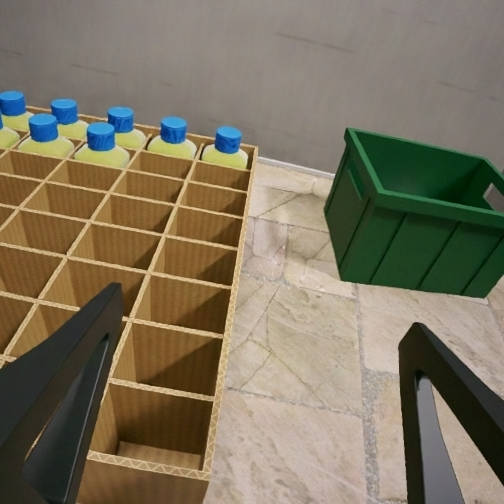

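Emit:
execute_actions(
  actions=[
    [[0.0017,-0.0215,-0.0002,0.0170,0,-0.004,-0.5,0,0,0,0.009,0,0,1.0],[0.0017,-0.0215,-0.0012,0.0176,0,-0.004,-0.5,0,0,0,0.009,0,0,1.0],[0.0017,-0.0215,-0.0022,0.0181,0,-0.004,-0.5,0,0,0,0.009,0,0,1.0],[0.0017,-0.0215,-0.0031,0.0187,0,-0.004,-0.5,0,0,0,0.009,0,0,1.0],[0.0017,-0.0215,-0.0041,0.0193,0,-0.004,-0.5,0,0,0,0.009,0,0,1.0],[0.0017,-0.0215,-0.0051,0.0199,0,-0.004,-0.5,0,0,0,0.009,0,0,1.0],[0.0017,-0.0215,-0.0060,0.0205,0,-0.004,-0.5,0,0,0,0.009,0,0,1.0],[0.0017,-0.0215,-0.0070,0.0210,0,-0.004,-0.5,0,0,0,0.009,0,0,1.0],[0.0017,-0.0215,-0.0080,0.0216,0,-0.004,-0.5,0,0,0,0.009,0,0,1.0],[0.0017,-0.0215,-0.0089,0.0222,0,-0.004,-0.5,0,0,0,0.009,0,0,1.0],[0.0017,-0.0215,-0.0089,0.0222,0,-0.004,-0.5,0,0,0,0.009,0,0,1.0],[0.0017,-0.0215,-0.0089,0.0222,0,-0.004,-0.5,0,0,0,0.009,0,0,1.0],[0.0017,-0.0215,-0.0089,0.0222,0,-0.004,-0.5,0,0,0,0.009,0,0,1.0],[0.0017,-0.0215,-0.0089,0.0222,0,-0.004,-0.5,0,0,0,0.009,0,0,1.0],[0.0017,-0.0215,-0.0089,0.0222,0,-0.004,-0.5,0,0,0,0.009,0,0,1.0]],
  ],
)

Scene clock: 170.40 s.
left_arm: end_effector_position=(+0.2950, +0.2007, +0.1134) grip_measured=-0.470 end_effector_quat_wxyz=(+0.156, +0.055, +0.986, -0.015) | right_arm: end_effector_position=(+0.2201, -0.2570, +0.1853) grip_measured=+1.000 end_effector_quat_wxyz=(+0.715, -0.039, +0.697, +0.035)
Joint names: [waist, shoulder, elbow, wrist pitch, wrist yaw, wrist roll]
Joint positions: left_arm=[ 0.029  1.304  0.97  -0.922  0.011 -0.01   0.025] | right_arm=[ 0.138  0.041 -0.     0.066  0.006 -0.007  0.094]
Joint velocities: left_arm=[ 0.002  0.012 -0.007  0.007  0.051  0.051 -0.001] | right_arm=[ 0.007  0.017 -0.017  0.007  0.022  0.022  0.   ]
Joint torques (N m, as the arm reports them, + toward a larger angle): left_arm=[ 0.06 -6.05  5.06  0.95 -0.04 -0.09] | right_arm=[0.01 1.87 7.89 2.04 0.01 0.  ]
Motor temperatures (°C, as the motors report them): left_arm=[22 25 23 28 21 21] | right_arm=[24 23 26 40 22 21]
Joint targets: left_arm=[0.031 1.278 0.964 -0.892 0.011 -0.018] | right_arm=[0.138 0.041 -0.000 0.085 0.006 -0.007]
Joint stiffness scale: left_arm=[1. 1. 1. 1. 1. 1.] | right_arm=[1. 1. 1. 1. 1. 1.]
Step readings (joint positions):
0: left_arm=[0.029 1.305 0.974 -0.934 0.011 -0.010] | right_arm=[0.138 0.041 -0.000 0.066 0.006 -0.007]
1: left_arm=[0.029 1.305 0.974 -0.934 0.011 -0.010] | right_arm=[0.138 0.041 -0.000 0.066 0.006 -0.007]
2: left_arm=[0.029 1.305 0.974 -0.934 0.011 -0.010] | right_arm=[0.138 0.041 -0.000 0.066 0.006 -0.007]
4: left_arm=[0.029 1.305 0.974 -0.933 0.011 -0.010] | right_arm=[0.138 0.041 -0.000 0.066 0.006 -0.007]
8: left_arm=[0.029 1.305 0.974 -0.929 0.011 -0.010] | right_arm=[0.138 0.041 -0.000 0.066 0.006 -0.007]
15: Joint positions above
camera_calibration (this result's frames):
cam_left_wrist: T_world_to_cam=[[0.0483035, -0.996733, 0.0647337, 0.180399], [-0.894959, -0.0144111, 0.445915, 0.235878], [-0.443525, -0.0794733, -0.892732, 0.359336], [0, 0, 0, 1]] pos_world=[0.361761, 0.211766, 0.203931]
cam_right_wrist: T_world_to_cam=[[0.124548, -0.975815, 0.179646, -0.308256], [-0.631612, -0.217607, -0.74412, 0.247863], [0.765215, -0.0207881, -0.643439, 0.0628763], [0, 0, 0, 1]] pos_world=[0.146832, -0.245557, 0.280274]

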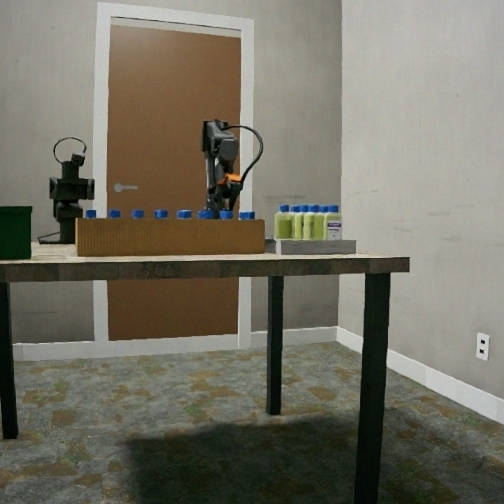

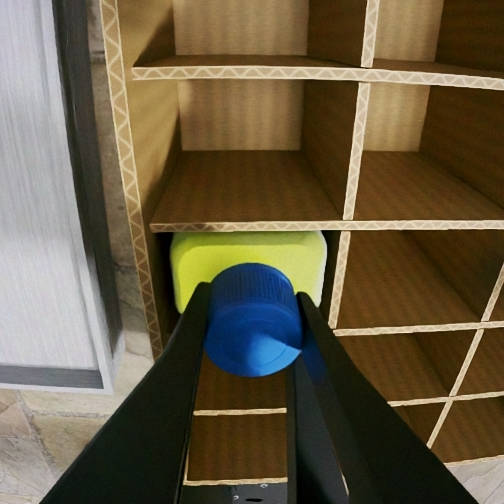

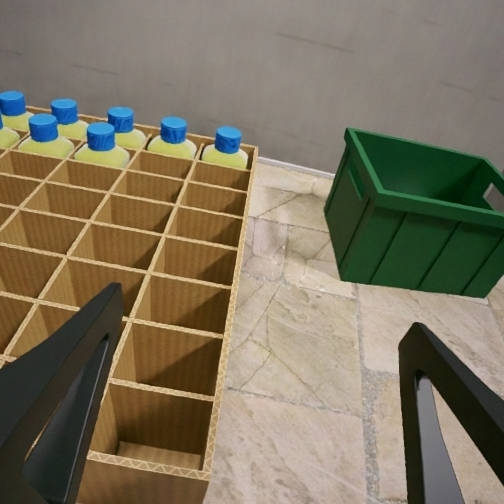

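Emit:
execute_actions(
  actions=[
    [[0.0017,-0.0207,-0.0040,0.0140,0,-0.004,-0.5,0,0,0,0.009,0,0,1.0],[0.0017,-0.0207,-0.0025,0.0138,0,-0.004,-0.48,0,0,0,0.009,0,0,1.0],[0.0017,-0.0207,-0.0010,0.0136,0,-0.004,-0.46,0,0,0,0.009,0,0,1.0],[0.0017,-0.0207,0.0005,0.0134,0,-0.004,-0.44,0,0,0,0.009,0,0,1.0],[0.0017,-0.0207,0.0020,0.0132,0,-0.004,-0.41,0,0,0,0.009,0,0,1.0],[0.0017,-0.0207,0.0035,0.0125,0,-0.004,-0.38,0,0,0,0.009,0,0,1.0],[0.0017,-0.0207,0.0050,0.0115,0,-0.004,-0.35,0,0,0,0.009,0,0,1.0],[0.0017,-0.0207,0.0070,0.0105,0,-0.004,-0.32,0,0,0,0.009,0,0,1.0],[0.0017,-0.0207,0.0090,0.0095,0,-0.004,-0.29,0,0,0,0.009,0,0,1.0],[0.0017,-0.0207,0.0110,0.0085,0,-0.004,-0.26,0,0,0,0.009,0,0,1.0],[0.0017,-0.0207,0.0130,0.0075,0,-0.004,-0.25,0,0,0,0.009,0,0,1.0],[0.0017,-0.0207,0.0150,0.0065,0,-0.004,-0.25,0,0,0,0.009,0,0,1.0],[0.0017,-0.0207,0.0170,0.0055,0,-0.004,-0.25,0,0,0,0.009,0,0,1.0],[0.0017,-0.0207,0.0190,0.0045,0,-0.004,-0.25,0,0,0,0.009,0,0,1.0],[0.0017,-0.0207,0.0210,0.0035,0,-0.004,-0.25,0,0,0,0.009,0,0,1.0]],
  ],
)

Scene clock: 172.93 s.
left_arm: end_effector_position=(+0.2954, +0.2008, +0.1136) grip_measured=-0.252 end_effector_quat_wxyz=(+0.157, +0.055, +0.986, -0.015) | right_arm: end_effector_position=(+0.2201, -0.2570, +0.1853) grip_measured=+1.000 end_effector_quat_wxyz=(+0.715, -0.039, +0.697, +0.035)
Joint names: [waist, shoulder, elbow, wrist pitch, wrist yaw, wrist roll]
Joint positions: left_arm=[ 0.029  1.304  0.97  -0.92   0.01  -0.01   0.035] | right_arm=[ 0.138  0.041 -0.     0.066  0.006 -0.007  0.094]
Joint velocities: left_arm=[ 0.007  0.002  0.007 -0.051  0.022 -0.022 -0.001] | right_arm=[-0.007  0.002 -0.012  0.022 -0.037  0.007  0.   ]
Joint torques (N m, as the arm reports them, + toward a larger angle): left_arm=[ 0.07 -5.9   7.45  0.78 -0.02 -0.1 ] | right_arm=[0.03 1.89 7.9  2.04 0.02 0.01]
Motor temperatures (°C, as the motors report them): left_arm=[22 25 23 28 21 21] | right_arm=[24 23 26 40 22 21]
Joint targets: left_arm=[0.031 1.278 0.996 -0.914 0.010 -0.018] | right_arm=[0.138 0.041 -0.000 0.085 0.006 -0.007]
Joint stiffness scale: left_arm=[1. 1. 1. 1. 1. 1.] | right_arm=[1. 1. 1. 1. 1. 1.]
Step readings (joint positions):
0: left_arm=[0.029 1.304 0.970 -0.922 0.011 -0.010] | right_arm=[0.138 0.041 -0.000 0.066 0.006 -0.007]
1: left_arm=[0.029 1.304 0.970 -0.922 0.011 -0.010] | right_arm=[0.138 0.041 -0.000 0.066 0.006 -0.007]
2: left_arm=[0.029 1.304 0.970 -0.922 0.011 -0.010] | right_arm=[0.138 0.041 -0.000 0.066 0.006 -0.007]
4: left_arm=[0.029 1.304 0.970 -0.922 0.011 -0.010] | right_arm=[0.138 0.041 -0.000 0.066 0.006 -0.007]
8: left_arm=[0.029 1.304 0.970 -0.920 0.010 -0.010] | right_arm=[0.138 0.041 -0.000 0.066 0.006 -0.007]
15: Joint positions above
camera_calibration (this result's frames):
cam_left_wrist: T_world_to_cam=[[0.0482964, -0.996736, 0.064695, 0.180388], [-0.89582, -0.0145763, 0.444178, 0.236705], [-0.441785, -0.0794072, -0.8936, 0.359241], [0, 0, 0, 1]] pos_world=[0.362041, 0.211776, 0.204208]
cam_right_wrist: T_world_to_cam=[[0.124548, -0.975815, 0.179646, -0.308256], [-0.631612, -0.217607, -0.74412, 0.247863], [0.765215, -0.0207881, -0.643439, 0.0628763], [0, 0, 0, 1]] pos_world=[0.146832, -0.245557, 0.280274]

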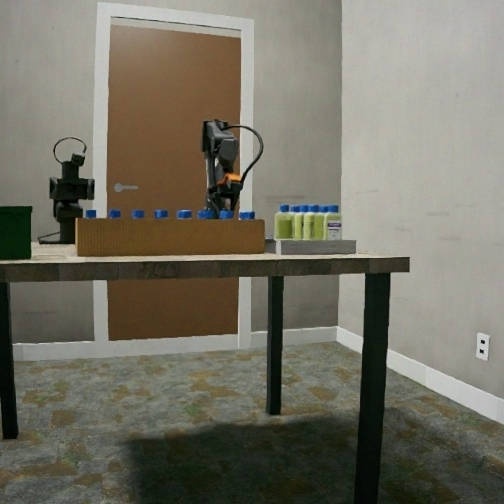

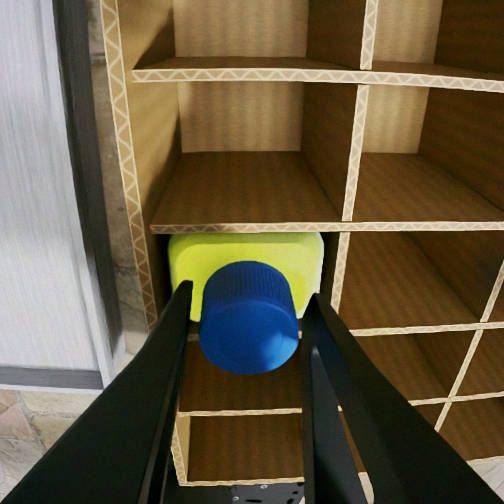

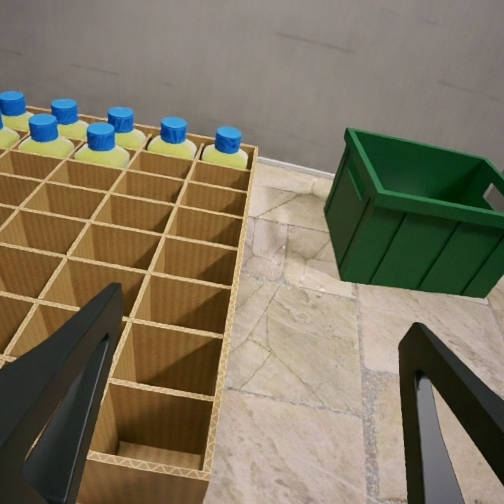

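Emit:
execute_actions(
  actions=[
    [[0.0017,-0.0223,0.0252,0.0029,0,-0.004,-0.25,0,0,0,0.009,0,0,1.0],[0.0017,-0.0256,0.0320,0.0019,0,-0.004,-0.25,0,0,0,0.009,0,0,1.0],[0.0017,-0.0312,0.0380,0.0005,0,-0.004,-0.25,0,0,0,0.009,0,0,1.0],[0.0017,-0.0366,0.0440,-0.0018,0,-0.004,-0.25,0,0,0,0.009,0,0,1.0],[0.0017,-0.0433,0.0514,-0.0041,0,-0.004,-0.25,0,0,0,0.009,0,0,1.0],[0.0017,-0.0511,0.0601,-0.0070,0,-0.004,-0.25,0,0,0,0.009,0,0,1.0],[0.0017,-0.0600,0.0700,-0.0107,0,-0.004,-0.25,0,0,0,0.009,0,0,1.0],[0.0017,-0.0699,0.0809,-0.0151,0,-0.004,-0.25,0,0,0,0.009,0,0,1.0],[0.0017,-0.0805,0.0927,-0.0200,0,-0.004,-0.25,0,0,0,0.009,0,0,1.0],[0.0017,-0.0919,0.1053,-0.0254,0,-0.004,-0.25,0,0,0,0.009,0,0,1.0],[0.0017,-0.1038,0.1185,-0.0313,0,-0.004,-0.25,0,0,0,0.009,0,0,1.0],[0.0017,-0.1162,0.1322,-0.0375,0,-0.004,-0.25,0,0,0,0.009,0,0,1.0],[0.0017,-0.1289,0.1464,-0.0441,0,-0.004,-0.25,0,0,0,0.009,0,0,1.0],[0.0017,-0.1419,0.1608,-0.0509,0,-0.004,-0.25,0,0,0,0.009,0,0,1.0],[0.0017,-0.1550,0.1753,-0.0580,0,-0.004,-0.25,0,0,0,0.009,0,0,1.0]],
    [[0.0017,-0.0664,0.0751,-0.0226,0,-0.004,-0.25,0,0,0,0.009,0,0,1.0],[0.0017,-0.0793,0.0895,-0.0298,0,-0.004,-0.25,0,0,0,0.009,0,0,1.0],[0.0017,-0.0921,0.1036,-0.0370,0,-0.004,-0.25,0,0,0,0.009,0,0,1.0],[0.0017,-0.1045,0.1174,-0.0442,0,-0.004,-0.25,0,0,0,0.009,0,0,1.0],[0.0017,-0.1164,0.1306,-0.0512,0,-0.004,-0.25,0,0,0,0.009,0,0,1.0],[0.0017,-0.1277,0.1431,-0.0581,0,-0.004,-0.25,0,0,0,0.009,0,0,1.0],[0.0017,-0.1384,0.1550,-0.0646,0,-0.004,-0.25,0,0,0,0.009,0,0,1.0],[0.0017,-0.1483,0.1658,-0.0709,0,-0.004,-0.25,0,0,0,0.009,0,0,1.0],[0.0017,-0.1572,0.1758,-0.0768,0,-0.004,-0.25,0,0,0,0.009,0,0,1.0],[0.0017,-0.1650,0.1844,-0.0822,0,-0.004,-0.25,0,0,0,0.009,0,0,1.0],[0.0017,-0.1717,0.1918,-0.0871,0,-0.004,-0.25,0,0,0,0.009,0,0,1.0],[0.0017,-0.1771,0.1978,-0.0915,0,-0.004,-0.25,0,0,0,0.009,0,0,1.0],[0.0017,-0.1811,0.2023,-0.0951,0,-0.004,-0.25,0,0,0,0.009,0,0,1.0],[0.0017,-0.1835,0.2050,-0.0981,0,-0.004,-0.25,0,0,0,0.009,0,0,1.0],[0.0017,-0.1844,0.2060,-0.1003,0,-0.004,-0.25,0,0,0,0.009,0,0,1.0]],
  ],
)

Scene clock: 180.00 s.
left_arm: end_effector_position=(+0.2684, +0.2040, +0.3180) grip_measured=-0.252 end_effector_quat_wxyz=(+0.405, +0.052, +0.913, -0.031) | right_arm: end_effector_position=(+0.2201, -0.2570, +0.1853) grip_measured=+1.000 end_effector_quat_wxyz=(+0.715, -0.039, +0.697, +0.035)
Joint names: [waist, shoulder, elbow, wrist pitch, wrist yaw, wrist roll]
Joint positions: left_arm=[ 0.029  0.947  1.353 -1.141  0.01  -0.01   0.035] | right_arm=[ 0.138  0.041 -0.     0.066  0.006 -0.007  0.094]
Joint velocities: left_arm=[-0.017 -0.115  0.105 -0.286  0.051  0.081 -0.   ] | right_arm=[ 0.022  0.002 -0.002  0.007 -0.007 -0.037  0.   ]
Joint torques (N m, as the arm reports them, + toward a larger angle): left_arm=[ 0.1  -1.06  6.77  1.32 -0.01 -0.12] | right_arm=[0.   1.87 7.85 2.04 0.03 0.01]
Motor temperatures (°C, as the motors report them): left_arm=[22 25 23 27 21 21] | right_arm=[24 23 26 40 22 21]
Joint targets: left_arm=[0.031 0.931 1.381 -1.191 0.010 -0.018] | right_arm=[0.138 0.041 -0.000 0.085 0.006 -0.007]
Joint stiffness scale: left_arm=[1. 1. 1. 1. 1. 1.] | right_arm=[1. 1. 1. 1. 1. 1.]
Step readings (joint positions; steps 1 to 15: 1st action; 16 to 30: 2nd action):
0: left_arm=[0.029 1.304 0.970 -0.920 0.010 -0.010] | right_arm=[0.138 0.041 -0.000 0.066 0.006 -0.007]
1: left_arm=[0.029 1.304 0.970 -0.920 0.010 -0.010] | right_arm=[0.138 0.041 -0.000 0.066 0.006 -0.007]
2: left_arm=[0.029 1.303 0.971 -0.920 0.010 -0.010] | right_arm=[0.138 0.041 -0.000 0.066 0.006 -0.007]
4: left_arm=[0.029 1.298 0.977 -0.921 0.010 -0.010] | right_arm=[0.138 0.041 -0.000 0.066 0.006 -0.007]
8: left_arm=[0.029 1.266 1.013 -0.931 0.010 -0.010] | right_arm=[0.138 0.041 -0.000 0.066 0.006 -0.007]
15: left_arm=[0.029 1.163 1.126 -0.983 0.010 -0.010] | right_arm=[0.138 0.041 -0.000 0.066 0.006 -0.007]
16: left_arm=[0.029 1.145 1.145 -0.993 0.010 -0.010] | right_arm=[0.138 0.041 -0.000 0.066 0.006 -0.007]
17: left_arm=[0.029 1.127 1.166 -1.001 0.010 -0.010] | right_arm=[0.138 0.041 -0.000 0.066 0.006 -0.007]
19: left_arm=[0.029 1.088 1.209 -1.019 0.010 -0.010] | right_arm=[0.138 0.041 -0.000 0.066 0.006 -0.007]
23: left_arm=[0.029 1.016 1.284 -1.061 0.010 -0.010] | right_arm=[0.138 0.041 -0.000 0.066 0.006 -0.007]
30: Joint positions above
camera_calibration (this result's frames):
cam_left_wrist: T_world_to_cam=[[-0.00528319, -0.990306, 0.138806, 0.161198], [-0.998535, -0.00224931, -0.0540537, 0.305261], [0.0538419, -0.138888, -0.988843, 0.439641], [0, 0, 0, 1]] pos_world=[0.281995, 0.221382, 0.428861]
cam_right_wrist: T_world_to_cam=[[0.124548, -0.975815, 0.179646, -0.308256], [-0.631612, -0.217607, -0.74412, 0.247863], [0.765215, -0.0207881, -0.643439, 0.0628763], [0, 0, 0, 1]] pos_world=[0.146832, -0.245557, 0.280274]

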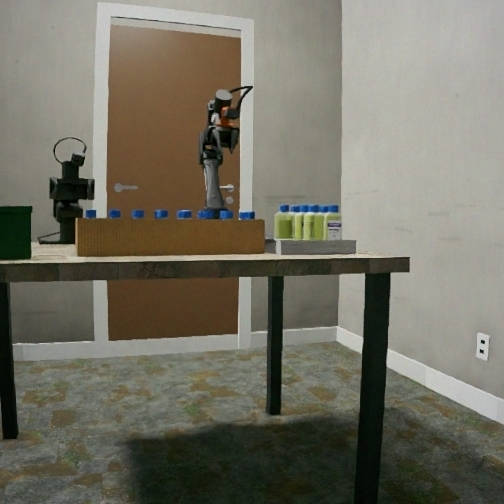

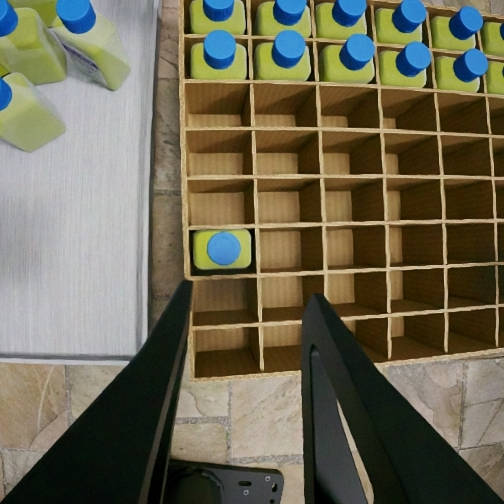

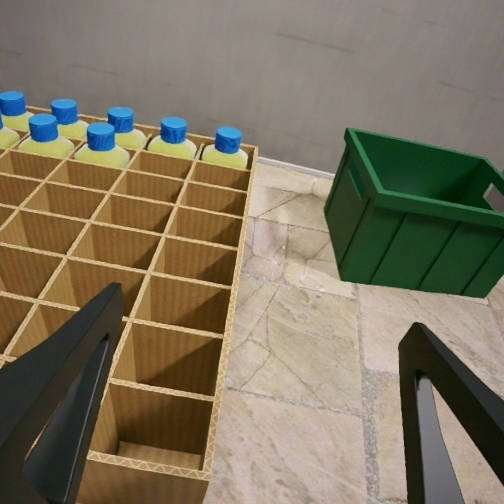

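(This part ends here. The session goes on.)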